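# Carry tube rack through self-closing doors to desk

## Task

Move the tube rack from the counter, through the doors that swing shut by themselves, onto the desk, using either robot or both. At the end the rack must stand upright with every tube seated all the way down in a hole, and both doors must be closed. The rack and the tubes must never touch the floor. The grippers must have released the rack and the robots must have backed away. No robot may tip over or be left leaning.

## Robot and tools

Robots: two identical Hello Robot Stretch 4 units, r1 and r2. Each has an omni-wheel base, a lift riding a mast, an arm that telescopes forward, a three-joint wrist (yaw, pitch, roll) and a two-finger gripper. Each is about 1.6 m tall, and the base rim lies within 0.23 m of the base origin. A loose object may occasionally get a brief shove.

Frames: each robot's base frame sits on the floor below the base centre, with x forward, y left and z up. hand_pose is a point between the open fingertips, given in this frame. With all wrist joints at 0 its axes line up with the base frame, but the printed position may be off. The odometry frame is the base frame as it was at scene start. Every robot reports in its own frames, so only images, lidar_m and wrist_depth_mm show where the robots are relative to each other.

execute_actions(actions, cameras): actions is a list holding one action, or empty to just read state and images. The action is keyed by "r1" and/or "r2". Under each robot you may give:
- base: exactly one relative move from the current base position. translate_m drives straight, forward positive, range -2 to 2 m. strafe_m moves sideways, left positive, range -2 to 2 m. rotate_rad turns in place, counter-clockwise positive, range -3.2 to 3.2 rad.
- joints: absolute targets, by name. lift_m 0 to 1.2 m. arm_m 0 to 0.55 m. wrist_yaw_rad -1.134 to 4.276 (0 forward, positive left, 3.14 folded back; above 3.4 the arm may get in the way). wrist_pitch_rad -1.117 to 4.259 (0 level, 1.57 pointing down). wrist_roll_rad -1.117 to 4.259 (positive turns clockwise as seen from behind the gripper). gripper_m -0.038 to 0.141 m, the fingertip gap; negative values press the tips together.
- pace: "slow", "default", "fast" or "max". The base reaches 0.1/0.3/0.4/0.6 m/s and 1/2/3/4 rad/s, and above lift 0.2 a high lift caps it further.
- contact_limits: {"arm_m": 0 to 0.75}, default 0.5, sets how hard the arm may push before it stops.
- end_of_arm: "enable_torque", sent on its own, brings back wrist or gripper motors that have shut off.
All motions in an action start together. A robot or joint you leave out may keep pushing toward its old target. Joint targets out of range are clipped to the limit. Any other bad value or unknown key rejects the whole call. A single action lasts at most 15 s. cameras selects images: r1_/r2_ head_camera, head_left_camera, head_right_camera, wrist_camera, or "all". Leaving it out means all; [] means none. After a stop is reported, the rest of the calls in that reply are skipped.

wait(seconds 0 to 10) lets time pass and returns state and images. zoom_image(camera, region [x0,y0,x1,y1], at most 504x504 px) enlarges part of the latest image. read_manual gives licence text only. finished_scene(scene) ends the scene for good and reports success.

Result lines: base_status and joint_status give the outcome of each motion. "done" means it reached the target (for the base, the wheels turned the full amount even if they slipped). "off_target" means it stopped short and may still be pushing. "contact_stop_at_<key>" means it hit something and that part goes slack, so a lift can sink and wheels can roll. "limit_stop_at_<name>" includes tilt (leaning more than 6 degrees; everything goes slack until upright) and own_body (self-collision, which is likely with pitch below -0.2 together with a strong roll). "torque_fault" means a wrist or gripper motor went limp; send enable_torque. on_its_own describes things you did not command, where "held at" is a target, not the actual position. base_odometry counts wheel turns, so slip is counted as travel. If turned_by_wheels and turned_by_imu differ by more than about 0.1 rad, there was a hit or slip. base_tilt is in degrees, forward/right positive, with a fixed error of about 1.5. motor_effort is % of maximum, with the peak in brackets. It is noisy; an unusual effort at rest suggests a load or a push. lidar_m gives 12 sectors of 30 degrees, the first straight ahead and going counter-clockwise. "-" means nothing seen or closer than 0.25 m; it misses glass and thin legs. wrist_depth_mm is a 7x7 grid of depths in mm.

Gripping: command a gap smaller than the object. A tighter command squeezes harder and pulls the object inward. Neither the reading nor "done" proves a grasp, though a firm squeeze changes the gripper effort. Tips pressed against a surface can stick; raise the lift to free them.

Things to avoid: robots pressing or bumping into each other. No state line reports contact, and once bases touch, further driving presses hard. When both robots carry a load together, their travel can differ by about 3 cm per metre and tip one over. Don't turn or drive with more than 1 kg held at arm_m above 0.2, especially at fast paces. Avoid strong pushes with a high gripper, drops and slams. Never let the rack or tubes reach the floor. Use little robot motion time. To unfold at start, send lift_m 0.4 with wrist_yaw_rad 0.

Each tool is called after "Call:" by a JSON object that holds its "name" and its "arguments".

## Session

Call:
{"name": "execute_actions", "arguments": {"actions": []}}

Scene clock: 0.00 s.
r1.base_odometry: x=+0.000 y=+0.000 heading=+0.000 (m, m, rad; r1's odometry frame)
r1.turned_by_wheels: +0.000 (rad since the last result)
r1.turned_by_imu: +0.000 (rad since the last result)
r1.base_tilt: forward=+0.2 right=-0.3 (deg)
r1.lidar_m: 1.10 1.20 1.77 1.75 1.90 2.88 1.27 1.46 1.38 1.36 1.46 1.14
r1.base_status: not commanded
r1.joint_positions: lift_m=+0.200 arm_m=+0.002 wrist_yaw_rad=+3.053 wrist_pitch_rad=-0.013 wrist_roll_rad=-0.017 gripper_m=+0.057
r1.joint_status: not commanded
r1.motor_effort: lift_m=+19 arm_m=-1 wrist_yaw_rad=-3 wrist_pitch_rad=-4 wrist_roll_rad=-1 gripper_m=-1 wheel_0=+0 wheel_1=+0 wheel_2=+1 (%)
r1.hand_pose: x=-0.1070 y=+0.1127 z=+0.3818 quat_wxyz=(+0.044, +0.006, -0.009, +0.999) (m; r1's base frame)
r1.wrist_depth_mm: 134 138 - - - - - / 111 138 - - - - - / 110 137 - - - - - / 126 151 - - - - - / - - - - - - - / 1618 1464 208 1576 196 1499 1464 / 1042 960 960 156 946 976 991
r2.base_odometry: x=+0.000 y=+0.000 heading=+0.000 (m, m, rad; r2's odometry frame)
r2.turned_by_wheels: +0.000 (rad since the last result)
r2.turned_by_imu: +0.000 (rad since the last result)
r2.base_tilt: forward=+0.2 right=-0.1 (deg)
r2.lidar_m: 1.49 1.31 1.00 0.95 1.02 1.48 1.28 1.31 2.19 2.08 2.04 1.54
r2.base_status: not commanded
r2.joint_positions: lift_m=+0.172 arm_m=+0.003 wrist_yaw_rad=+3.081 wrist_pitch_rad=+0.021 wrist_roll_rad=-0.005 gripper_m=+0.057
r2.joint_status: not commanded
r2.motor_effort: lift_m=+18 arm_m=-1 wrist_yaw_rad=+2 wrist_pitch_rad=-6 wrist_roll_rad=+4 gripper_m=-3 wheel_0=+0 wheel_1=+0 wheel_2=+0 (%)
r2.hand_pose: x=-0.1090 y=+0.1047 z=+0.3446 quat_wxyz=(+0.030, -0.011, -0.002, +0.999) (m; r2's base frame)
r2.wrist_depth_mm: - 135 - - - 1808 1229 / - 132 - - - 1808 1229 / 107 137 224 - - 1863 1229 / 136 149 - - - 1863 1229 / - 1863 1366 1983 1661 1618 1281 / 1205 1182 197 1060 931 1060 1060 / 831 768 820 - 820 732 759
pictures: r1_head_camera, r1_head_left_camera, r1_head_right_camera, r1_wrist_camera, r2_head_camera, r2_head_left_camera, r2_head_right_camera, r2_wrist_camera
Images, in order (width x height): r1_head_camera 420x560, r1_head_left_camera 420x672, r1_head_right_camera 420x672, r1_wrist_camera 616x392, r2_head_camera 420x560, r2_head_left_camera 420x672, r2_head_right_camera 420x672, r2_wrist_camera 616x392.

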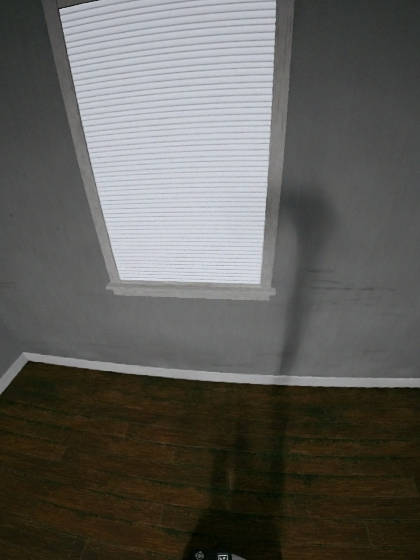

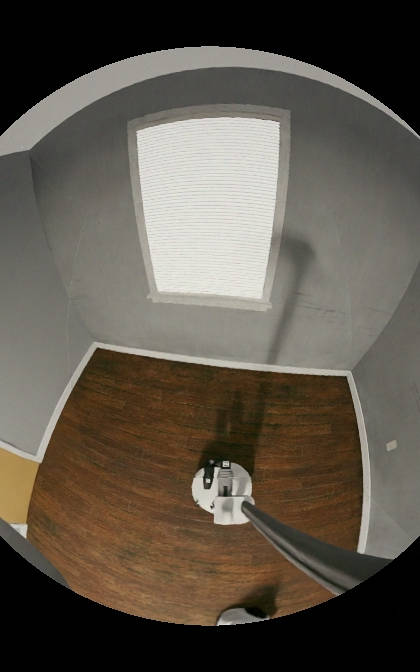

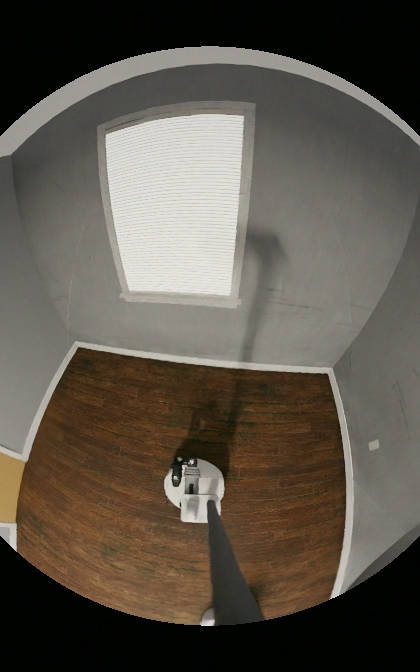

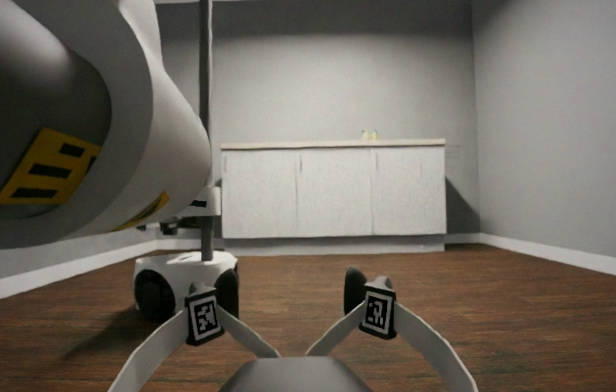

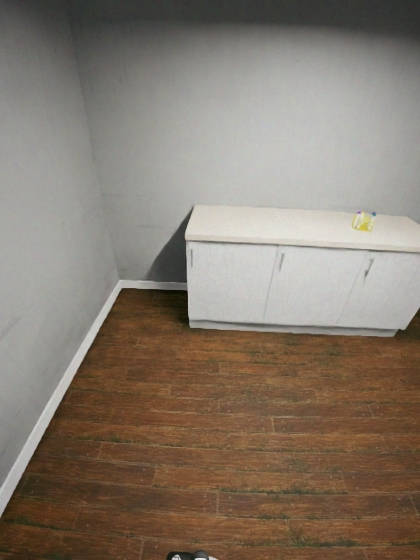

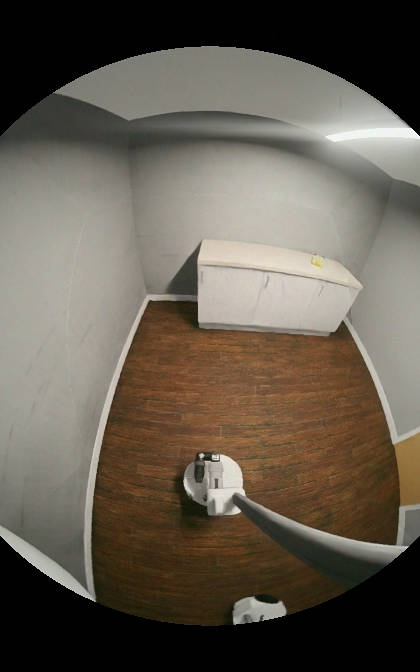

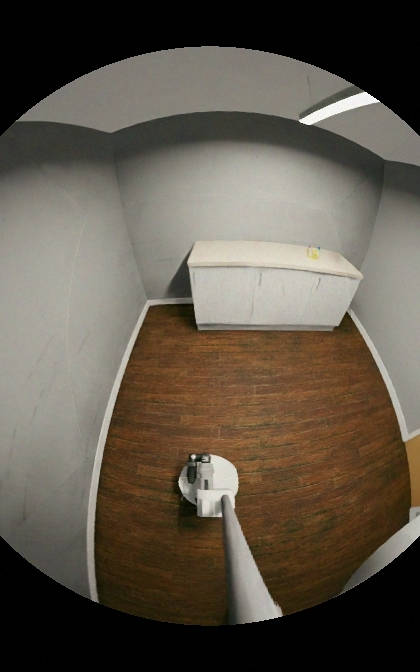

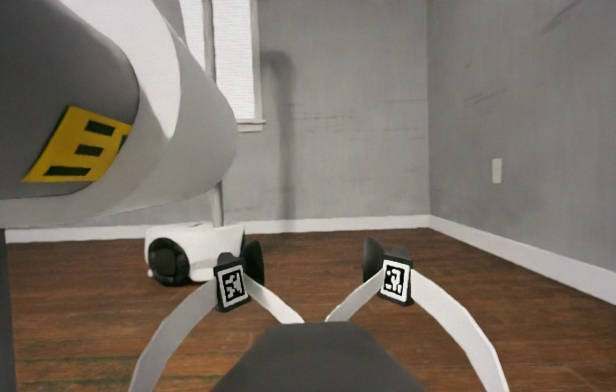

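r2 goes for the rack (~1.1 m right); r1 looks at the door.

Call:
{"name": "execute_actions", "arguments": {"actions": [{"r2":{"base":{"strafe_m":-1.1},"joints":{"lift_m":0.9,"wrist_yaw_rad":0,"gripper_m":0.14}},"r1":{"base":{"rotate_rad":1.57}}}], "cameras": ["r1_head_camera","r2_head_camera","r2_wrist_camera"]}}

Call:
{"name": "execute_actions", "arguments": {"actions": [{"r2":{"base":{"translate_m":0.8}}}], "cameras": ["r2_head_camera","r2_wrist_camera"]}}

Scene clock: 6.13 s.
r1.base_odometry: x=+0.000 y=+0.000 heading=+1.570 (m, m, rad; r1's odometry frame)
r1.turned_by_wheels: +1.570 (rad since the last result)
r1.turned_by_imu: +1.575 (rad since the last result)
r1.base_tilt: forward=+0.2 right=-0.3 (deg)
r1.lidar_m: 1.74 1.92 1.45 2.96 1.75 1.39 1.35 1.47 1.13 1.09 1.18 1.76
r1.base_status: done
r1.joint_positions: lift_m=+0.200 arm_m=+0.002 wrist_yaw_rad=+3.053 wrist_pitch_rad=-0.013 wrist_roll_rad=-0.017 gripper_m=+0.057
r1.joint_status: not commanded
r1.motor_effort: lift_m=+19(19) arm_m=-1(1) wrist_yaw_rad=+1(0) wrist_pitch_rad=-4(3) wrist_roll_rad=-1(1) gripper_m=-3(3) wheel_0=-1(10) wheel_1=+0(1) wheel_2=+1(6) (%)
r1.hand_pose: x=-0.1070 y=+0.1127 z=+0.3818 quat_wxyz=(+0.044, +0.006, -0.009, +0.999) (m; r1's base frame)
r1.wrist_depth_mm: 135 138 1499 1537 1499 1499 1537 / 110 138 1499 1537 1537 1499 1499 / 111 137 1499 1464 1499 1537 1464 / 126 151 1537 1537 1537 1499 1499 / 1464 1499 1537 1464 1537 1537 1576 / 1499 1499 208 1464 196 1537 1499 / 1078 946 976 156 960 976 991
r2.base_odometry: x=+0.000 y=-1.100 heading=+0.000 (m, m, rad; r2's odometry frame)
r2.turned_by_wheels: +0.000 (rad since the last result)
r2.turned_by_imu: -0.008 (rad since the last result)
r2.base_tilt: forward=+0.1 right=-0.2 (deg)
r2.lidar_m: 1.42 1.53 2.13 2.06 2.21 1.45 2.68 1.43 1.00 1.02 1.10 1.45
r2.base_status: done
r2.joint_positions: lift_m=+0.900 arm_m=+0.003 wrist_yaw_rad=+0.000 wrist_pitch_rad=+0.021 wrist_roll_rad=-0.005 gripper_m=+0.140
r2.joint_status: all done
r2.motor_effort: lift_m=+20(22) arm_m=+0(1) wrist_yaw_rad=+0(6) wrist_pitch_rad=-5(6) wrist_roll_rad=+3(3) gripper_m=-2(4) wheel_0=+0(5) wheel_1=+0(9) wheel_2=+0(0) (%)
r2.hand_pose: x=+0.4620 y=-0.0874 z=+1.0719 quat_wxyz=(+1.000, -0.003, +0.011, +0.000) (m; r2's base frame)
r2.wrist_depth_mm: 1863 1808 1808 1808 1756 1756 1464 / 1863 1808 1863 1808 1756 1756 1464 / 1921 1863 1863 1808 1808 1756 1464 / 1921 1863 1863 1808 1808 1756 1464 / 1308 1308 1281 1255 1229 1756 1499 / 1336 1308 1281 163 1229 1863 1537 / 1308 1308 1281 - 1255 1863 1537
pictures: r1_head_camera, r2_head_camera, r2_wrist_camera
Images, in order (width x height): r1_head_camera 420x560, r2_head_camera 420x560, r2_wrist_camera 616x392.

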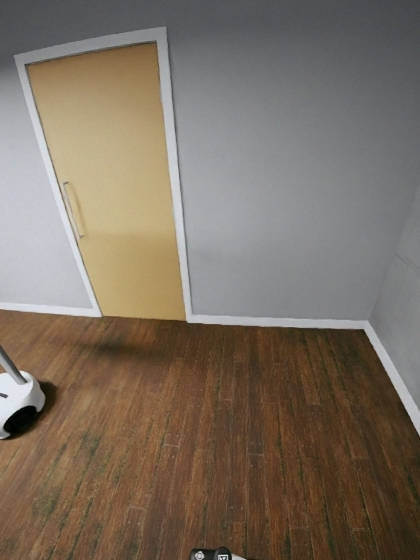

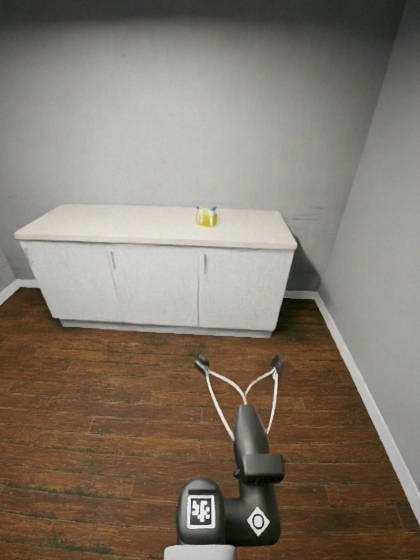

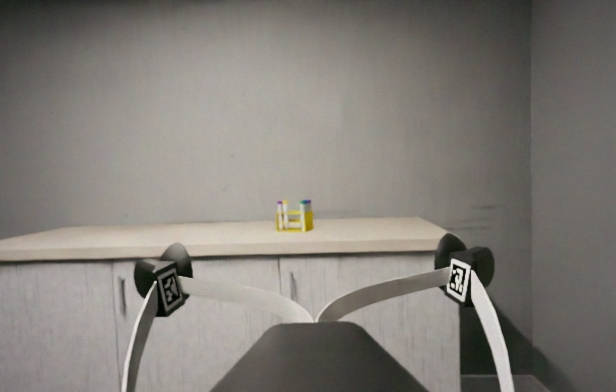

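Scene clock: 10.30 s.
r1.base_odometry: x=+0.000 y=+0.000 heading=+1.570 (m, m, rad; r1's odometry frame)
r1.turned_by_wheels: +0.000 (rad since the last result)
r1.turned_by_imu: -0.001 (rad since the last result)
r1.base_tilt: forward=+0.2 right=-0.2 (deg)
r1.lidar_m: 1.75 1.90 2.20 2.95 1.73 1.36 1.34 1.49 1.15 1.10 1.20 1.79
r1.base_status: not commanded
r1.joint_positions: lift_m=+0.200 arm_m=+0.002 wrist_yaw_rad=+3.053 wrist_pitch_rad=-0.013 wrist_roll_rad=-0.017 gripper_m=+0.057
r1.joint_status: not commanded
r1.motor_effort: lift_m=+19(19) arm_m=-1(1) wrist_yaw_rad=-3(2) wrist_pitch_rad=-3(5) wrist_roll_rad=-1(1) gripper_m=-1(6) wheel_0=-1(1) wheel_1=+0(0) wheel_2=+1(1) (%)
r1.hand_pose: x=-0.1070 y=+0.1127 z=+0.3818 quat_wxyz=(+0.044, +0.006, -0.009, +0.999) (m; r1's base frame)
r1.wrist_depth_mm: 134 138 1464 1499 1499 1537 1537 / 111 138 1537 1464 1499 1537 1499 / 110 137 1499 1499 1537 1576 1499 / 126 151 1537 1576 1537 1464 1499 / 1464 1464 1464 1499 1499 1499 1499 / 1499 1464 208 1464 195 1464 1464 / 1042 960 960 156 960 976 976
r2.base_odometry: x=+0.800 y=-1.100 heading=+0.000 (m, m, rad; r2's odometry frame)
r2.turned_by_wheels: +0.000 (rad since the last result)
r2.turned_by_imu: -0.007 (rad since the last result)
r2.base_tilt: forward=+0.2 right=-0.1 (deg)
r2.lidar_m: 0.63 0.67 0.97 2.02 2.17 2.21 3.53 1.44 1.10 1.05 1.12 0.63
r2.base_status: done
r2.joint_positions: lift_m=+0.900 arm_m=+0.003 wrist_yaw_rad=+0.000 wrist_pitch_rad=+0.021 wrist_roll_rad=-0.005 gripper_m=+0.140
r2.joint_status: not commanded
r2.motor_effort: lift_m=+20(20) arm_m=-1(1) wrist_yaw_rad=+0(0) wrist_pitch_rad=-5(6) wrist_roll_rad=+3(3) gripper_m=-1(2) wheel_0=-1(4) wheel_1=+0(5) wheel_2=+0(9) (%)
r2.hand_pose: x=+0.4620 y=-0.0874 z=+1.0719 quat_wxyz=(+1.000, -0.003, +0.011, +0.000) (m; r2's base frame)
r2.wrist_depth_mm: 1042 1042 1025 1025 1008 991 991 / 1060 1060 1025 1025 1008 1008 991 / 1078 1060 1042 1042 1025 1025 991 / 1098 1078 1060 1042 1042 1025 1008 / 1078 1078 1060 917 1042 842 1025 / 661 585 539 163 512 535 569 / 455 442 442 - 442 413 410
pictures: r2_head_camera, r2_wrist_camera
Images, in order (width x height): r2_head_camera 420x560, r2_wrist_camera 616x392.

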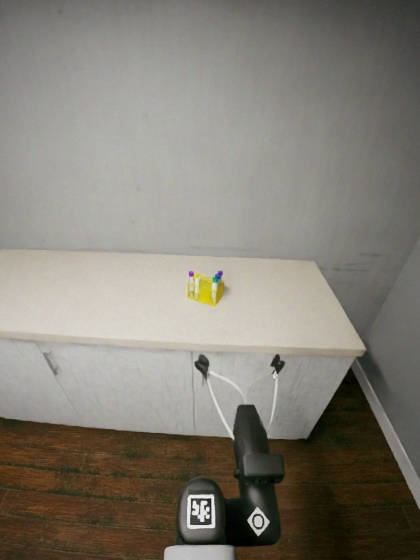

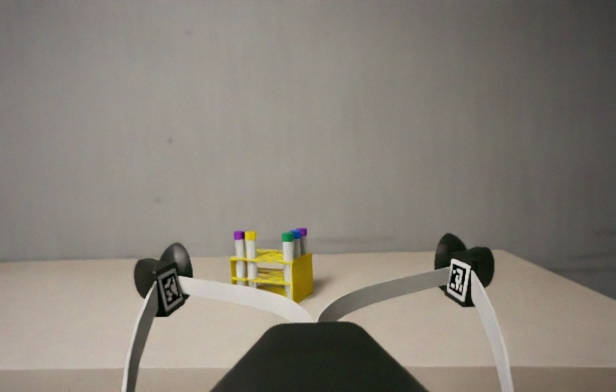

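Call:
{"name": "execute_actions", "arguments": {"actions": [{"r2":{"base":{"strafe_m":0.06},"joints":{"lift_m":0.78,"arm_m":0.2}},"r1":{"base":{"strafe_m":0.65}}}], "cameras": ["r2_head_camera","r2_wrist_camera"]}}

Call:
{"name": "execute_actions", "arguments": {"actions": [{"r1":{"base":{"translate_m":1.7}}}], "cameras": ["r1_head_camera","r1_head_left_camera"]}}

Scene clock: 15.73 s.
r1.base_odometry: x=-0.650 y=+0.001 heading=+1.570 (m, m, rad; r1's odometry frame)
r1.turned_by_wheels: +0.000 (rad since the last result)
r1.turned_by_imu: +0.000 (rad since the last result)
r1.base_tilt: forward=+0.2 right=-0.3 (deg)
r1.lidar_m: 1.83 1.99 1.58 2.32 1.64 1.30 1.28 1.39 1.83 1.76 1.90 1.87
r1.base_status: done
r1.joint_positions: lift_m=+0.200 arm_m=+0.002 wrist_yaw_rad=+3.053 wrist_pitch_rad=-0.013 wrist_roll_rad=-0.017 gripper_m=+0.057
r1.joint_status: not commanded
r1.motor_effort: lift_m=+19(19) arm_m=-1(1) wrist_yaw_rad=+0(2) wrist_pitch_rad=-4(4) wrist_roll_rad=-1(1) gripper_m=-3(5) wheel_0=+0(4) wheel_1=+1(10) wheel_2=+0(0) (%)
r1.hand_pose: x=-0.1070 y=+0.1127 z=+0.3818 quat_wxyz=(+0.044, +0.006, -0.009, +0.999) (m; r1's base frame)
r1.wrist_depth_mm: 135 138 1430 1430 1430 1430 1430 / 111 138 1430 1430 1397 1430 1430 / 110 137 1430 1464 1430 1430 1464 / 126 151 1397 1430 1430 1430 1397 / 1430 1464 1430 1430 1464 1430 1430 / 1430 1366 208 1397 196 1366 1430 / 1060 960 960 157 946 1008 976
r2.base_odometry: x=+0.800 y=-1.040 heading=+0.000 (m, m, rad; r2's odometry frame)
r2.turned_by_wheels: +0.000 (rad since the last result)
r2.turned_by_imu: -0.002 (rad since the last result)
r2.base_tilt: forward=+0.2 right=-0.1 (deg)
r2.lidar_m: 0.64 0.69 0.98 1.96 2.09 1.58 3.50 1.47 1.14 1.12 0.86 0.66
r2.base_status: done
r2.joint_positions: lift_m=+0.780 arm_m=+0.199 wrist_yaw_rad=+0.000 wrist_pitch_rad=+0.021 wrist_roll_rad=-0.005 gripper_m=+0.140
r2.joint_status: all done
r2.motor_effort: lift_m=+15(19) arm_m=+5(5) wrist_yaw_rad=-1(2) wrist_pitch_rad=-5(5) wrist_roll_rad=+3(4) gripper_m=+0(2) wheel_0=+0(8) wheel_1=-1(8) wheel_2=+0(1) (%)
r2.hand_pose: x=+0.6584 y=-0.0874 z=+0.9523 quat_wxyz=(+1.000, -0.003, +0.011, +0.000) (m; r2's base frame)
r2.wrist_depth_mm: 866 854 842 831 820 809 798 / 866 866 854 842 820 831 809 / 878 854 866 854 842 820 820 / 878 878 866 449 842 831 820 / 554 525 469 421 459 382 424 / 300 265 243 163 234 242 258 / 237 234 230 - 222 219 216
pictures: r2_head_camera, r2_wrist_camera
Images, in order (width x height): r2_head_camera 420x560, r2_wrist_camera 616x392.

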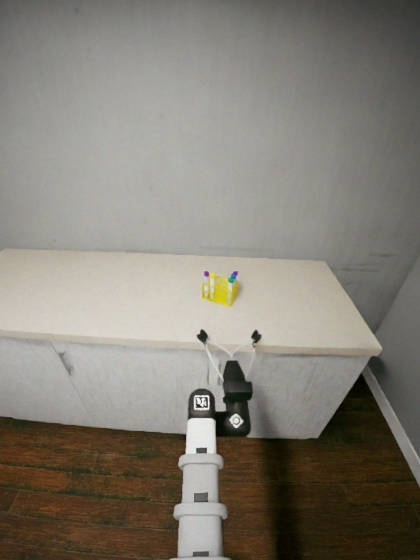

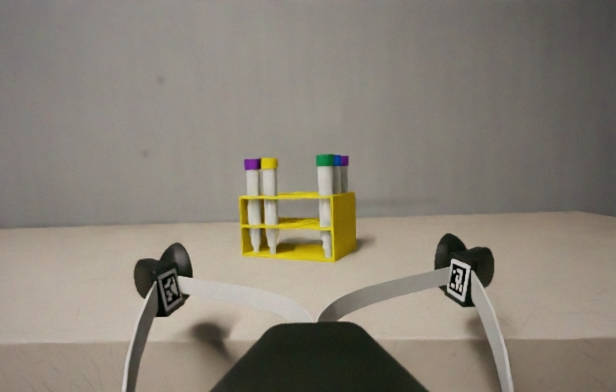

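Scene clock: 23.47 s.
r1.base_odometry: x=-0.670 y=+1.667 heading=+1.540 (m, m, rad; r1's odometry frame)
r1.turned_by_wheels: -0.030 (rad since the last result)
r1.turned_by_imu: +0.004 (rad since the last result)
r1.base_tilt: forward=+0.2 right=-0.2 (deg)
r1.lidar_m: - 0.25 0.34 1.65 1.47 2.96 2.91 2.57 2.08 0.58 0.27 0.25
r1.base_status: translate_m contact_stop (by the wheels' count: +1.666 of +1.700)
r1.joint_positions: lift_m=+0.200 arm_m=+0.002 wrist_yaw_rad=+3.053 wrist_pitch_rad=-0.013 wrist_roll_rad=-0.017 gripper_m=+0.057
r1.joint_status: not commanded
r1.on_its_own: the wheels are slack since a contact_stop
r1.motor_effort: lift_m=+19(19) arm_m=-3(3) wrist_yaw_rad=-3(5) wrist_pitch_rad=-5(6) wrist_roll_rad=-1(1) gripper_m=-1(4) wheel_0=+0(13) wheel_1=+0(26) wheel_2=+0(33) (%)
r1.hand_pose: x=-0.1067 y=+0.1127 z=+0.3818 quat_wxyz=(+0.044, +0.006, -0.009, +0.999) (m; r1's base frame)
r1.wrist_depth_mm: 135 138 - - - - - / 111 138 - - - - - / 111 138 - - - - - / 126 151 - - - - - / - - - - - - - / 1576 1576 208 1576 196 1499 1464 / 1078 976 960 156 946 976 976
r2.base_odometry: x=+0.800 y=-1.040 heading=+0.000 (m, m, rad; r2's odometry frame)
r2.turned_by_wheels: +0.000 (rad since the last result)
r2.turned_by_imu: -0.003 (rad since the last result)
r2.base_tilt: forward=+0.2 right=-0.2 (deg)
r2.lidar_m: 0.63 0.69 0.99 1.96 2.10 2.97 3.53 1.49 1.15 1.12 0.86 0.66
r2.base_status: not commanded
r2.joint_positions: lift_m=+0.780 arm_m=+0.199 wrist_yaw_rad=+0.000 wrist_pitch_rad=+0.021 wrist_roll_rad=-0.005 gripper_m=+0.140
r2.joint_status: not commanded
r2.motor_effort: lift_m=+15(16) arm_m=+5(5) wrist_yaw_rad=+0(2) wrist_pitch_rad=-5(6) wrist_roll_rad=+4(3) gripper_m=+0(1) wheel_0=+0(0) wheel_1=-1(1) wheel_2=+0(0) (%)
r2.hand_pose: x=+0.6584 y=-0.0874 z=+0.9523 quat_wxyz=(+1.000, -0.003, +0.011, +0.000) (m; r2's base frame)
r2.wrist_depth_mm: 866 854 842 831 831 820 798 / 866 854 854 842 831 820 809 / 878 866 854 842 831 831 820 / 878 878 866 449 842 842 820 / 549 525 469 424 455 379 424 / 300 265 243 163 233 242 258 / 237 234 230 - 222 220 216
pictures: r1_head_camera, r1_head_left_camera
Images, in order (width x height): r1_head_camera 420x560, r1_head_left_camera 420x672.

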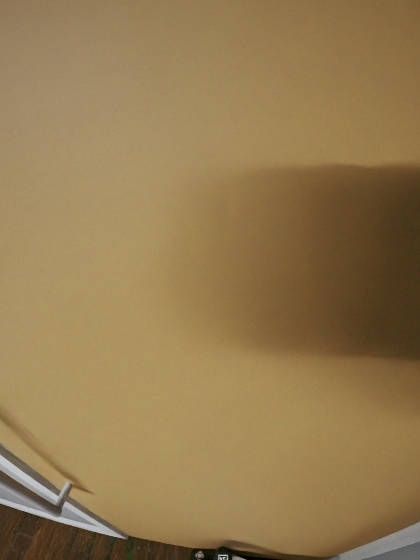

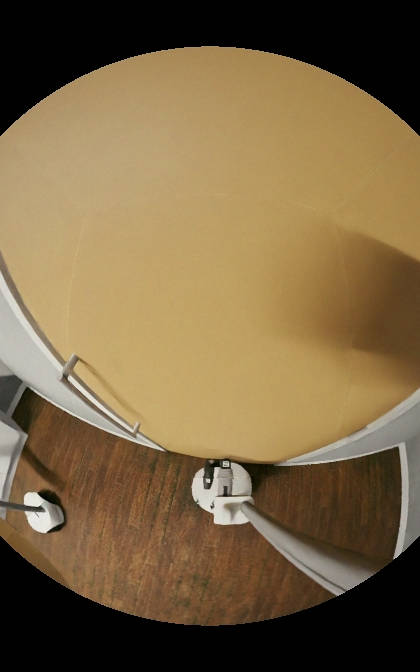

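Call:
{"name": "execute_actions", "arguments": {"actions": [{"r2":{"joints":{"arm_m":0.45}},"r1":{"base":{"translate_m":-0.7},"joints":{"lift_m":0.8,"wrist_yaw_rad":0,"gripper_m":0.1}}}], "cameras": ["r2_head_camera","r2_wrist_camera"]}}

Call:
{"name": "execute_actions", "arguments": {"actions": [{"r2":{"joints":{"gripper_m":0.07}},"r1":{"base":{"strafe_m":0.45}}}], "cameras": ["r1_head_camera","r1_wrist_camera","r2_wrist_camera"]}}

Scene clock: 28.23 s.
r1.base_odometry: x=-0.691 y=+0.967 heading=+1.540 (m, m, rad; r1's odometry frame)
r1.turned_by_wheels: +0.000 (rad since the last result)
r1.turned_by_imu: +0.001 (rad since the last result)
r1.base_tilt: forward=+0.3 right=-0.3 (deg)
r1.lidar_m: 0.88 0.97 1.50 1.33 2.37 2.24 2.22 2.43 1.93 1.90 1.14 0.90
r1.base_status: done
r1.joint_positions: lift_m=+0.800 arm_m=+0.002 wrist_yaw_rad=+0.000 wrist_pitch_rad=-0.013 wrist_roll_rad=-0.017 gripper_m=+0.100
r1.joint_status: all done
r1.motor_effort: lift_m=+21(23) arm_m=-3(3) wrist_yaw_rad=+1(8) wrist_pitch_rad=-4(5) wrist_roll_rad=-1(1) gripper_m=+1(3) wheel_0=-1(7) wheel_1=+1(2) wheel_2=+1(9) (%)
r1.hand_pose: x=+0.4614 y=-0.0874 z=+0.9818 quat_wxyz=(+1.000, -0.008, -0.007, +0.000) (m; r1's base frame)
r1.wrist_depth_mm: 723 715 691 676 668 647 640 / 723 707 691 683 647 640 634 / 723 715 691 668 668 647 621 / 723 707 699 691 668 640 627 / 732 699 699 676 668 640 634 / 732 715 683 676 199 640 621 / 723 699 699 151 668 627 627
r2.base_odometry: x=+0.800 y=-1.040 heading=+0.000 (m, m, rad; r2's odometry frame)
r2.turned_by_wheels: +0.000 (rad since the last result)
r2.turned_by_imu: -0.002 (rad since the last result)
r2.base_tilt: forward=+0.2 right=-0.1 (deg)
r2.lidar_m: 0.62 0.68 0.98 1.96 2.08 2.98 1.33 1.47 1.16 1.12 0.87 0.66
r2.base_status: not commanded
r2.joint_positions: lift_m=+0.780 arm_m=+0.449 wrist_yaw_rad=-0.001 wrist_pitch_rad=+0.018 wrist_roll_rad=-0.006 gripper_m=+0.140
r2.joint_status: all done
r2.motor_effort: lift_m=+15(15) arm_m=+6(12) wrist_yaw_rad=+1(13) wrist_pitch_rad=+4(5) wrist_roll_rad=+4(5) gripper_m=+1(2) wheel_0=-1(2) wheel_1=+0(1) wheel_2=-2(5) (%)
r2.hand_pose: x=+0.9083 y=-0.0876 z=+0.9531 quat_wxyz=(+1.000, -0.003, +0.009, +0.000) (m; r2's base frame)
r2.wrist_depth_mm: 615 609 597 591 585 580 569 / 621 609 603 597 585 585 580 / 621 621 609 603 591 591 580 / 634 621 229 609 224 591 585 / 580 549 220 243 206 399 442 / 310 273 222 163 191 251 268 / 213 198 206 - 206 193 192
pictures: r2_head_camera, r2_wrist_camera
Images, in order (width x height): r2_head_camera 420x560, r2_wrist_camera 616x392.

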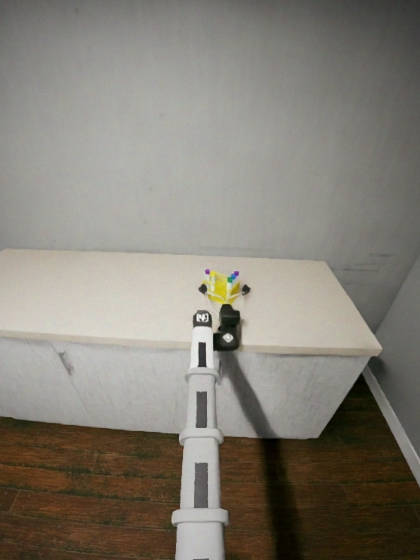

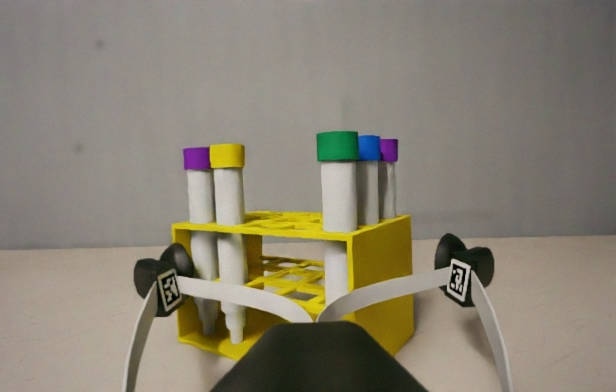

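Scene clock: 31.07 s.
r1.base_odometry: x=-1.141 y=+0.981 heading=+1.540 (m, m, rad; r1's odometry frame)
r1.turned_by_wheels: +0.000 (rad since the last result)
r1.turned_by_imu: +0.000 (rad since the last result)
r1.base_tilt: forward=+0.2 right=-0.3 (deg)
r1.lidar_m: 0.90 1.05 1.61 0.87 1.91 2.21 2.15 2.37 2.36 2.37 1.19 0.98
r1.base_status: done
r1.joint_positions: lift_m=+0.800 arm_m=+0.002 wrist_yaw_rad=+0.000 wrist_pitch_rad=-0.013 wrist_roll_rad=-0.017 gripper_m=+0.100
r1.joint_status: not commanded
r1.motor_effort: lift_m=+20(21) arm_m=-3(3) wrist_yaw_rad=-1(1) wrist_pitch_rad=-4(4) wrist_roll_rad=-1(1) gripper_m=+2(3) wheel_0=-1(10) wheel_1=-1(11) wheel_2=+1(2) (%)
r1.hand_pose: x=+0.4613 y=-0.0874 z=+0.9819 quat_wxyz=(+1.000, -0.008, -0.007, +0.000) (m; r1's base frame)
r1.wrist_depth_mm: 788 768 768 759 715 707 691 / 798 778 750 732 732 707 691 / 798 778 741 715 723 707 691 / 798 768 759 732 715 707 699 / 788 768 768 732 732 699 691 / 778 768 741 741 198 699 691 / 798 759 750 152 732 691 691
r2.base_odometry: x=+0.800 y=-1.040 heading=+0.000 (m, m, rad; r2's odometry frame)
r2.turned_by_wheels: +0.000 (rad since the last result)
r2.turned_by_imu: -0.001 (rad since the last result)
r2.base_tilt: forward=+0.4 right=-0.2 (deg)
r2.lidar_m: 0.63 0.67 1.00 1.96 2.10 2.98 0.88 0.92 1.17 1.13 0.89 0.67
r2.base_status: not commanded
r2.joint_positions: lift_m=+0.780 arm_m=+0.449 wrist_yaw_rad=-0.001 wrist_pitch_rad=+0.018 wrist_roll_rad=-0.006 gripper_m=+0.070
r2.joint_status: all done
r2.motor_effort: lift_m=+15(15) arm_m=+5(5) wrist_yaw_rad=+2(2) wrist_pitch_rad=+3(3) wrist_roll_rad=+4(4) gripper_m=-4(5) wheel_0=-1(1) wheel_1=+0(0) wheel_2=-2(2) (%)
r2.hand_pose: x=+0.9083 y=-0.0876 z=+0.9531 quat_wxyz=(+1.000, -0.003, +0.009, +0.000) (m; r2's base frame)
r2.wrist_depth_mm: 615 603 597 591 585 574 574 / 621 609 603 603 585 580 574 / 627 615 609 603 591 585 580 / 634 621 615 216 603 597 585 / 574 549 309 208 224 462 445 / 312 303 200 204 229 253 270 / 213 198 206 - 208 185 192
pictures: r1_head_camera, r1_wrist_camera, r2_wrist_camera
Images, in order (width x height): r1_head_camera 420x560, r1_wrist_camera 616x392, r2_wrist_camera 616x392.

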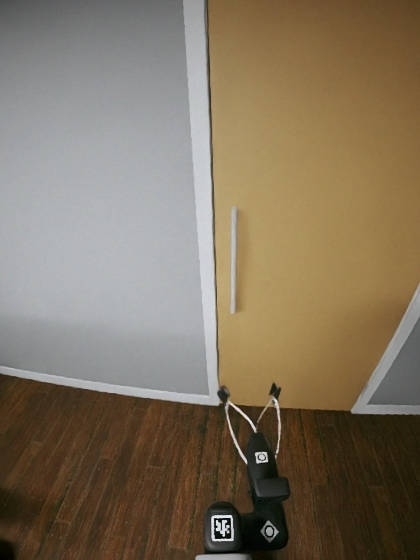

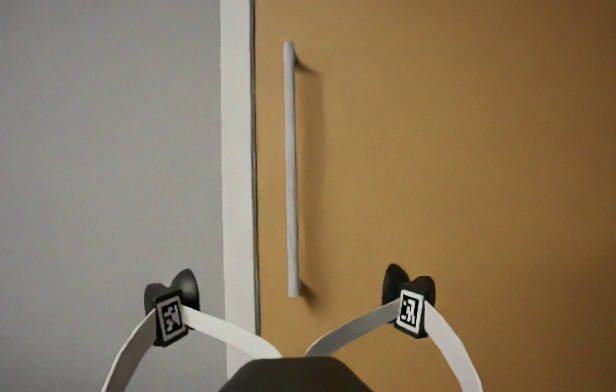

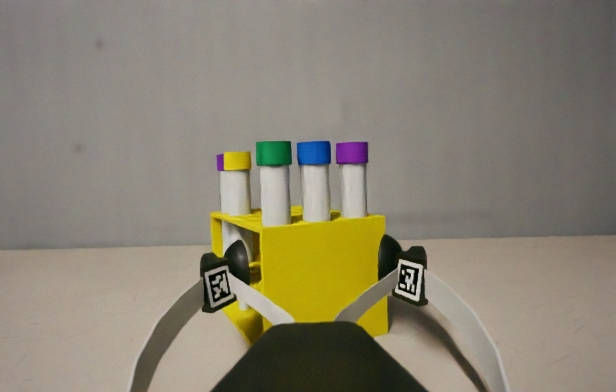

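Call:
{"name": "execute_actions", "arguments": {"actions": [{"r2":{"joints":{"gripper_m":0.13}},"r1":{"base":{"strafe_m":0.03},"joints":{"lift_m":0.95,"arm_m":0.44}}}], "cameras": []}}

Call:
{"name": "execute_actions", "arguments": {"actions": [{"r2":{"joints":{"arm_m":0.5}},"r1":{"joints":{"gripper_m":-0.03}}}], "cameras": []}}

Call:
{"name": "execute_actions", "arguments": {"actions": [{"r2":{"joints":{"gripper_m":0.03}},"r1":{"base":{"translate_m":-0.3},"pace":"slow"}}], "cameras": ["r1_head_camera","r1_wrist_camera","r2_wrist_camera"]}}

Scene clock: 35.13 s.
r1.base_odometry: x=-1.171 y=+0.982 heading=+1.540 (m, m, rad; r1's odometry frame)
r1.turned_by_wheels: +0.000 (rad since the last result)
r1.turned_by_imu: -0.001 (rad since the last result)
r1.base_tilt: forward=+0.2 right=-0.3 (deg)
r1.lidar_m: 0.90 1.05 1.60 0.83 1.87 2.19 2.15 2.34 2.40 2.38 1.23 0.96
r1.base_status: done
r1.joint_positions: lift_m=+0.950 arm_m=+0.439 wrist_yaw_rad=+0.000 wrist_pitch_rad=-0.013 wrist_roll_rad=-0.017 gripper_m=+0.100
r1.joint_status: all done
r1.motor_effort: lift_m=+21(22) arm_m=+5(7) wrist_yaw_rad=-3(1) wrist_pitch_rad=-3(5) wrist_roll_rad=-1(1) gripper_m=+1(1) wheel_0=+0(10) wheel_1=-1(9) wheel_2=+0(1) (%)
r1.hand_pose: x=+0.8985 y=-0.0874 z=+1.1319 quat_wxyz=(+1.000, -0.008, -0.007, +0.000) (m; r1's base frame)
r1.wrist_depth_mm: 325 315 298 301 294 289 282 / 324 315 300 301 294 289 283 / 324 315 298 303 294 289 282 / 325 315 298 301 294 287 281 / 324 315 296 301 293 286 282 / 322 315 294 303 198 289 283 / 322 306 296 151 293 285 281
r2.base_odometry: x=+0.800 y=-1.040 heading=+0.000 (m, m, rad; r2's odometry frame)
r2.turned_by_wheels: +0.000 (rad since the last result)
r2.turned_by_imu: -0.002 (rad since the last result)
r2.base_tilt: forward=+0.2 right=-0.1 (deg)
r2.lidar_m: 0.62 0.66 1.01 1.97 2.10 2.97 0.84 0.91 1.15 1.13 0.87 0.66
r2.base_status: not commanded
r2.joint_positions: lift_m=+0.780 arm_m=+0.449 wrist_yaw_rad=-0.001 wrist_pitch_rad=+0.018 wrist_roll_rad=-0.006 gripper_m=+0.130
r2.joint_status: all done
r2.motor_effort: lift_m=+15(15) arm_m=+6(6) wrist_yaw_rad=+3(3) wrist_pitch_rad=+3(4) wrist_roll_rad=+3(5) gripper_m=-4(9) wheel_0=-1(0) wheel_1=+0(0) wheel_2=-2(2) (%)
r2.hand_pose: x=+0.9083 y=-0.0876 z=+0.9531 quat_wxyz=(+1.000, -0.003, +0.009, +0.000) (m; r2's base frame)
r2.wrist_depth_mm: 621 609 597 597 591 580 569 / 621 609 603 597 591 585 574 / 627 621 609 603 597 585 580 / 627 621 615 217 597 591 585 / 574 544 276 207 231 404 449 / 310 278 249 160 233 251 268 / 213 198 206 - 208 193 192
pictures: none
No camera images: the call's "cameras" was empty. Leave "cameras" out to get every camera's image.

Scene clock: 37.13 s.
r1.base_odometry: x=-1.171 y=+0.982 heading=+1.540 (m, m, rad; r1's odometry frame)
r1.turned_by_wheels: +0.000 (rad since the last result)
r1.turned_by_imu: -0.001 (rad since the last result)
r1.base_tilt: forward=+0.2 right=-0.2 (deg)
r1.lidar_m: 0.91 1.05 1.62 0.84 1.83 2.18 2.15 2.36 2.42 2.39 1.22 0.96
r1.base_status: not commanded
r1.joint_positions: lift_m=+0.950 arm_m=+0.439 wrist_yaw_rad=+0.000 wrist_pitch_rad=-0.013 wrist_roll_rad=-0.017 gripper_m=-0.029
r1.joint_status: all done
r1.motor_effort: lift_m=+21(22) arm_m=+4(5) wrist_yaw_rad=-2(46) wrist_pitch_rad=-4(5) wrist_roll_rad=-1(1) gripper_m=-19(19) wheel_0=-1(13) wheel_1=+0(7) wheel_2=+0(9) (%)
r1.hand_pose: x=+0.8986 y=-0.0875 z=+1.1319 quat_wxyz=(+1.000, -0.008, -0.007, +0.000) (m; r1's base frame)
r1.wrist_depth_mm: 325 315 300 303 294 286 283 / 327 317 298 303 296 285 282 / 325 319 298 301 294 287 282 / 324 315 297 304 294 287 282 / 322 315 297 300 293 287 282 / 322 315 185 200 291 287 282 / 324 222 293 179 293 285 282
r2.base_odometry: x=+0.800 y=-1.040 heading=+0.000 (m, m, rad; r2's odometry frame)
r2.turned_by_wheels: +0.000 (rad since the last result)
r2.turned_by_imu: -0.001 (rad since the last result)
r2.base_tilt: forward=+0.2 right=-0.2 (deg)
r2.lidar_m: 0.63 0.69 0.99 1.96 2.10 2.97 0.85 0.91 1.15 1.12 0.86 0.65
r2.base_status: not commanded
r2.joint_positions: lift_m=+0.780 arm_m=+0.499 wrist_yaw_rad=-0.001 wrist_pitch_rad=+0.018 wrist_roll_rad=-0.006 gripper_m=+0.130
r2.joint_status: all done
r2.motor_effort: lift_m=+15(15) arm_m=+5(10) wrist_yaw_rad=+3(3) wrist_pitch_rad=+4(3) wrist_roll_rad=+4(4) gripper_m=-1(3) wheel_0=+0(1) wheel_1=+0(0) wheel_2=-2(2) (%)
r2.hand_pose: x=+0.9583 y=-0.0877 z=+0.9531 quat_wxyz=(+1.000, -0.003, +0.009, +0.000) (m; r2's base frame)
r2.wrist_depth_mm: 559 559 549 549 539 535 525 / 569 564 554 549 544 535 530 / 574 564 559 177 544 539 535 / 580 574 260 177 549 544 539 / 580 569 231 164 190 404 445 / 310 278 235 154 186 252 268 / 213 198 206 - 196 194 192
pictures: none
No camera images: the call's "cameras" was empty. Leave "cameras" out to get every camera's image.

Scene clock: 41.40 s.
r1.base_odometry: x=-1.180 y=+0.682 heading=+1.540 (m, m, rad; r1's odometry frame)
r1.turned_by_wheels: +0.000 (rad since the last result)
r1.turned_by_imu: +0.000 (rad since the last result)
r1.base_tilt: forward=+0.2 right=-0.2 (deg)
r1.lidar_m: 1.22 1.38 0.89 0.88 1.90 1.89 1.86 2.02 2.37 2.35 1.60 1.29
r1.base_status: done
r1.joint_positions: lift_m=+0.950 arm_m=+0.439 wrist_yaw_rad=+0.000 wrist_pitch_rad=-0.013 wrist_roll_rad=-0.017 gripper_m=-0.029
r1.joint_status: not commanded
r1.motor_effort: lift_m=+21(21) arm_m=+4(4) wrist_yaw_rad=+0(2) wrist_pitch_rad=-4(4) wrist_roll_rad=-1(0) gripper_m=-16(15) wheel_0=-1(4) wheel_1=-1(5) wheel_2=+2(8) (%)
r1.hand_pose: x=+0.8986 y=-0.0875 z=+1.1319 quat_wxyz=(+1.000, -0.008, -0.007, +0.000) (m; r1's base frame)
r1.wrist_depth_mm: 654 640 621 603 585 580 569 / 654 640 615 609 591 574 569 / 654 627 615 603 591 580 564 / 647 627 609 597 585 580 564 / 640 634 615 597 585 574 564 / 647 640 184 200 580 569 564 / 647 387 609 180 585 569 559
r2.base_odometry: x=+0.800 y=-1.040 heading=+0.000 (m, m, rad; r2's odometry frame)
r2.turned_by_wheels: +0.000 (rad since the last result)
r2.turned_by_imu: -0.002 (rad since the last result)
r2.base_tilt: forward=+0.4 right=+0.0 (deg)
r2.lidar_m: 0.63 0.67 1.00 1.97 2.10 0.91 0.89 1.06 1.17 1.12 0.86 0.65
r2.base_status: not commanded
r2.joint_positions: lift_m=+0.780 arm_m=+0.499 wrist_yaw_rad=+0.000 wrist_pitch_rad=+0.017 wrist_roll_rad=-0.006 gripper_m=+0.030
r2.joint_status: all done
r2.motor_effort: lift_m=+16(15) arm_m=+5(6) wrist_yaw_rad=-1(3) wrist_pitch_rad=+9(8) wrist_roll_rad=+4(4) gripper_m=-20(21) wheel_0=-1(0) wheel_1=+0(0) wheel_2=-2(2) (%)
r2.hand_pose: x=+0.9585 y=-0.0874 z=+0.9537 quat_wxyz=(+1.000, -0.003, +0.008, +0.000) (m; r2's base frame)
r2.wrist_depth_mm: 569 559 549 544 539 530 525 / 569 559 554 549 539 539 530 / 574 564 559 549 544 539 535 / 580 569 569 173 549 539 535 / 585 569 218 167 175 466 452 / 314 281 184 167 174 173 268 / 214 199 207 - 180 195 192
pictures: r1_head_camera, r1_wrist_camera, r2_wrist_camera
Images, in order (width x height): r1_head_camera 420x560, r1_wrist_camera 616x392, r2_wrist_camera 616x392.

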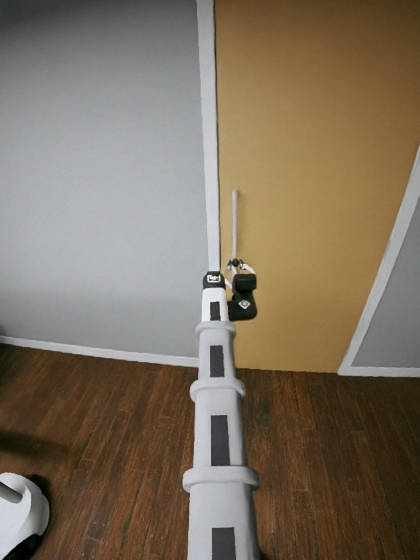

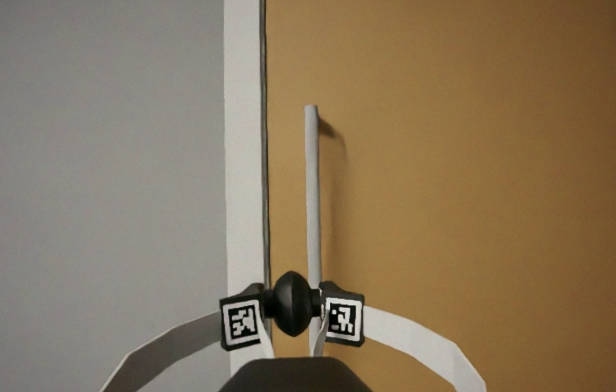

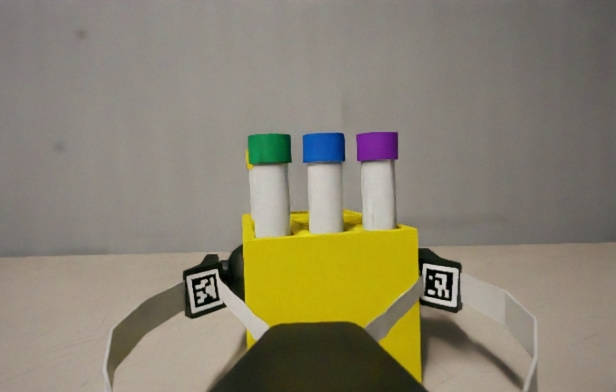

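Missed; go 5cm deeper.

Call:
{"name": "execute_actions", "arguments": {"actions": [{"r2":{"joints":{"lift_m":0.85}},"r1":{"base":{"translate_m":0.3},"joints":{"gripper_m":0.08,"arm_m":0.49}}}], "cameras": []}}

Call:
{"name": "execute_actions", "arguments": {"actions": [{"r2":{"joints":{"arm_m":0.0}},"r1":{"joints":{"gripper_m":-0.03}}}], "cameras": []}}

Call:
{"name": "execute_actions", "arguments": {"actions": [{"r1":{"base":{"translate_m":-0.3},"pace":"slow"}}], "cameras": ["r1_head_camera","r1_head_left_camera","r2_wrist_camera"]}}

Scene clock: 45.03 s.
r1.base_odometry: x=-1.171 y=+0.982 heading=+1.541 (m, m, rad; r1's odometry frame)
r1.turned_by_wheels: +0.000 (rad since the last result)
r1.turned_by_imu: -0.002 (rad since the last result)
r1.base_tilt: forward=+0.2 right=-0.3 (deg)
r1.lidar_m: 0.92 1.06 1.59 0.82 1.86 2.17 2.16 2.37 2.41 2.39 1.21 0.96
r1.base_status: done
r1.joint_positions: lift_m=+0.950 arm_m=+0.489 wrist_yaw_rad=+0.000 wrist_pitch_rad=-0.013 wrist_roll_rad=-0.017 gripper_m=+0.080
r1.joint_status: all done
r1.motor_effort: lift_m=+21(21) arm_m=+5(2) wrist_yaw_rad=-1(2) wrist_pitch_rad=-3(3) wrist_roll_rad=-1(0) gripper_m=-4(17) wheel_0=+1(7) wheel_1=+1(2) wheel_2=+2(8) (%)
r1.hand_pose: x=+0.9485 y=-0.0874 z=+1.1319 quat_wxyz=(+1.000, -0.008, -0.007, +0.000) (m; r1's base frame)
r1.wrist_depth_mm: 270 249 254 252 247 240 237 / 270 249 255 251 245 239 236 / 270 249 255 252 245 239 235 / 271 250 255 251 245 239 236 / 270 250 255 252 245 240 236 / 268 250 217 251 192 240 235 / 270 246 245 151 244 236 235
r2.base_odometry: x=+0.800 y=-1.040 heading=+0.000 (m, m, rad; r2's odometry frame)
r2.turned_by_wheels: +0.000 (rad since the last result)
r2.turned_by_imu: -0.001 (rad since the last result)
r2.base_tilt: forward=+0.2 right=-0.1 (deg)
r2.lidar_m: 0.63 0.68 0.99 1.96 2.09 2.98 0.84 0.90 1.16 1.13 0.86 0.65
r2.base_status: not commanded
r2.joint_positions: lift_m=+0.850 arm_m=+0.499 wrist_yaw_rad=+0.000 wrist_pitch_rad=+0.022 wrist_roll_rad=-0.006 gripper_m=+0.030
r2.joint_status: all done
r2.motor_effort: lift_m=+21(20) arm_m=+5(5) wrist_yaw_rad=-1(0) wrist_pitch_rad=-9(9) wrist_roll_rad=+3(4) gripper_m=-19(19) wheel_0=-1(1) wheel_1=+0(0) wheel_2=-2(2) (%)
r2.hand_pose: x=+0.9585 y=-0.0874 z=+1.0215 quat_wxyz=(+1.000, -0.003, +0.011, +0.000) (m; r2's base frame)
r2.wrist_depth_mm: 564 554 544 539 535 530 521 / 564 559 554 549 539 530 525 / 569 569 559 544 539 535 535 / 574 569 564 172 549 544 535 / 585 574 569 167 175 544 539 / 500 452 180 166 174 173 430 / 345 329 334 - 179 314 312
pictures: none
No camera images: the call's "cameras" was empty. Leave "cameras" out to get every camera's image.

Scene clock: 47.57 s.
r1.base_odometry: x=-1.171 y=+0.982 heading=+1.539 (m, m, rad; r1's odometry frame)
r1.turned_by_wheels: -0.002 (rad since the last result)
r1.turned_by_imu: -0.003 (rad since the last result)
r1.base_tilt: forward=+0.2 right=-0.2 (deg)
r1.lidar_m: 0.89 1.05 1.61 0.83 1.87 2.19 2.15 2.33 2.41 2.38 1.23 0.96
r1.base_status: not commanded
r1.joint_positions: lift_m=+0.950 arm_m=+0.489 wrist_yaw_rad=-0.010 wrist_pitch_rad=-0.013 wrist_roll_rad=-0.017 gripper_m=-0.030
r1.joint_status: all done
r1.on_its_own: wrist_yaw_rad is at rest, and its effort (+28) is outside its rest range (-13 to +13)
r1.motor_effort: lift_m=+21(21) arm_m=+3(5) wrist_yaw_rad=+28(32) wrist_pitch_rad=-4(4) wrist_roll_rad=-1(1) gripper_m=-15(15) wheel_0=-10(10) wheel_1=-6(6) wheel_2=-8(8) (%)
r1.hand_pose: x=+0.9478 y=-0.0904 z=+1.1319 quat_wxyz=(+1.000, -0.009, -0.007, -0.005) (m; r1's base frame)
r1.wrist_depth_mm: 265 248 243 237 236 233 229 / 266 248 242 237 235 231 229 / 267 247 243 237 236 231 229 / 266 247 243 236 234 231 229 / 265 246 242 236 235 231 229 / 265 247 240 179 183 230 229 / 265 248 241 168 234 229 228
r2.base_odometry: x=+0.800 y=-1.040 heading=+0.000 (m, m, rad; r2's odometry frame)
r2.turned_by_wheels: +0.000 (rad since the last result)
r2.turned_by_imu: -0.001 (rad since the last result)
r2.base_tilt: forward=+0.1 right=-0.1 (deg)
r2.lidar_m: 0.40 0.69 0.99 1.96 2.09 2.97 0.86 0.90 1.17 1.12 0.86 0.42
r2.base_status: not commanded
r2.joint_positions: lift_m=+0.850 arm_m=+0.003 wrist_yaw_rad=+0.000 wrist_pitch_rad=+0.023 wrist_roll_rad=-0.006 gripper_m=+0.030
r2.joint_status: all done
joint sent to its limit — the command would take r2.arm_m past its lower limit, so that joint was sent only as far as its limit.
r2.motor_effort: lift_m=+21(21) arm_m=-5(2) wrist_yaw_rad=+0(0) wrist_pitch_rad=-10(9) wrist_roll_rad=+5(4) gripper_m=-19(19) wheel_0=-1(0) wheel_1=+0(0) wheel_2=-1(2) (%)
r2.hand_pose: x=+0.4628 y=-0.0875 z=+1.0214 quat_wxyz=(+1.000, -0.003, +0.011, +0.000) (m; r2's base frame)
r2.wrist_depth_mm: 1060 1042 1025 1025 1008 991 976 / 1060 1060 1042 1025 1025 1008 991 / 1078 1078 1042 1025 1008 1008 1008 / 1098 1078 1060 173 1042 1025 1008 / 931 878 654 167 175 732 723 / 508 455 180 166 173 173 439 / 473 462 439 - 179 436 430
pictures: none
No camera images: the call's "cameras" was empty. Leave "cameras" out to get every camera's image.

Scene clock: 52.00 s.
r1.base_odometry: x=-1.181 y=+0.682 heading=+1.535 (m, m, rad; r1's odometry frame)
r1.turned_by_wheels: -0.004 (rad since the last result)
r1.turned_by_imu: -0.055 (rad since the last result)
r1.base_tilt: forward=+0.3 right=-0.2 (deg)
r1.lidar_m: 0.88 1.30 0.88 0.86 1.86 1.91 1.86 2.01 2.45 2.35 1.66 1.04
r1.base_status: done
r1.joint_positions: lift_m=+0.950 arm_m=+0.490 wrist_yaw_rad=-0.015 wrist_pitch_rad=-0.013 wrist_roll_rad=-0.017 gripper_m=-0.029
r1.joint_status: not commanded
r1.on_its_own: wrist_yaw_rad is at rest, and its effort (+40) is outside its rest range (-13 to +13)
r1.motor_effort: lift_m=+21(21) arm_m=+1(3) wrist_yaw_rad=+40(54) wrist_pitch_rad=-4(5) wrist_roll_rad=-1(1) gripper_m=-17(19) wheel_0=-24(34) wheel_1=-11(18) wheel_2=-11(16) (%)
r1.hand_pose: x=+0.9478 y=-0.0918 z=+1.1319 quat_wxyz=(+1.000, -0.009, -0.007, -0.008) (m; r1's base frame)
r1.wrist_depth_mm: 554 554 219 222 262 293 327 / 554 549 218 229 262 294 325 / 554 544 218 229 260 291 324 / 549 544 216 229 259 290 322 / 549 544 216 226 260 290 319 / 554 554 208 183 178 289 319 / 539 554 177 168 254 278 322
r2.base_odometry: x=+0.800 y=-1.040 heading=+0.000 (m, m, rad; r2's odometry frame)
r2.turned_by_wheels: +0.000 (rad since the last result)
r2.turned_by_imu: -0.002 (rad since the last result)
r2.base_tilt: forward=+0.4 right=-0.1 (deg)
r2.lidar_m: 0.38 0.68 0.99 1.97 2.10 0.91 0.87 1.09 1.16 1.13 0.85 0.41
r2.base_status: not commanded
r2.joint_positions: lift_m=+0.850 arm_m=+0.003 wrist_yaw_rad=+0.000 wrist_pitch_rad=+0.023 wrist_roll_rad=-0.006 gripper_m=+0.030
r2.joint_status: not commanded
r2.motor_effort: lift_m=+21(21) arm_m=-5(5) wrist_yaw_rad=+0(0) wrist_pitch_rad=-9(9) wrist_roll_rad=+3(3) gripper_m=-18(19) wheel_0=-1(0) wheel_1=+0(0) wheel_2=-1(1) (%)
r2.hand_pose: x=+0.4628 y=-0.0875 z=+1.0214 quat_wxyz=(+1.000, -0.003, +0.011, +0.000) (m; r2's base frame)
r2.wrist_depth_mm: 1060 1042 1042 1025 991 991 976 / 1060 1042 1060 1042 1008 1008 991 / 1078 1060 1060 1042 1025 1008 1008 / 1098 1060 1060 173 1025 1042 1025 / 917 878 654 167 175 741 715 / 508 459 180 166 173 173 436 / 469 462 436 - 178 433 430
pictures: r1_head_camera, r1_head_left_camera, r2_wrist_camera
Images, in order (width x height): r1_head_camera 420x560, r1_head_left_camera 420x672, r2_wrist_camera 616x392.

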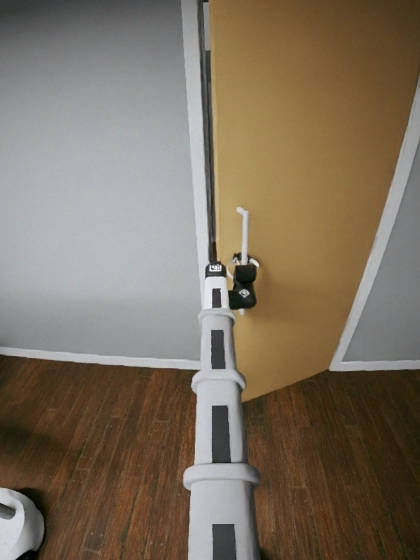

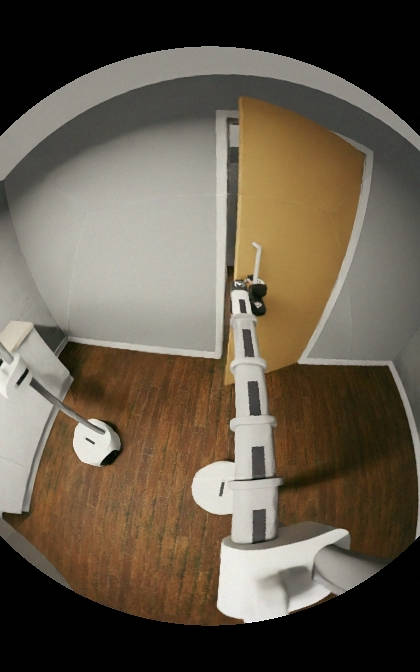

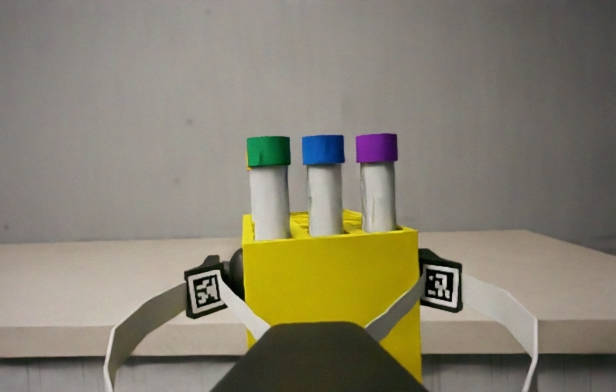

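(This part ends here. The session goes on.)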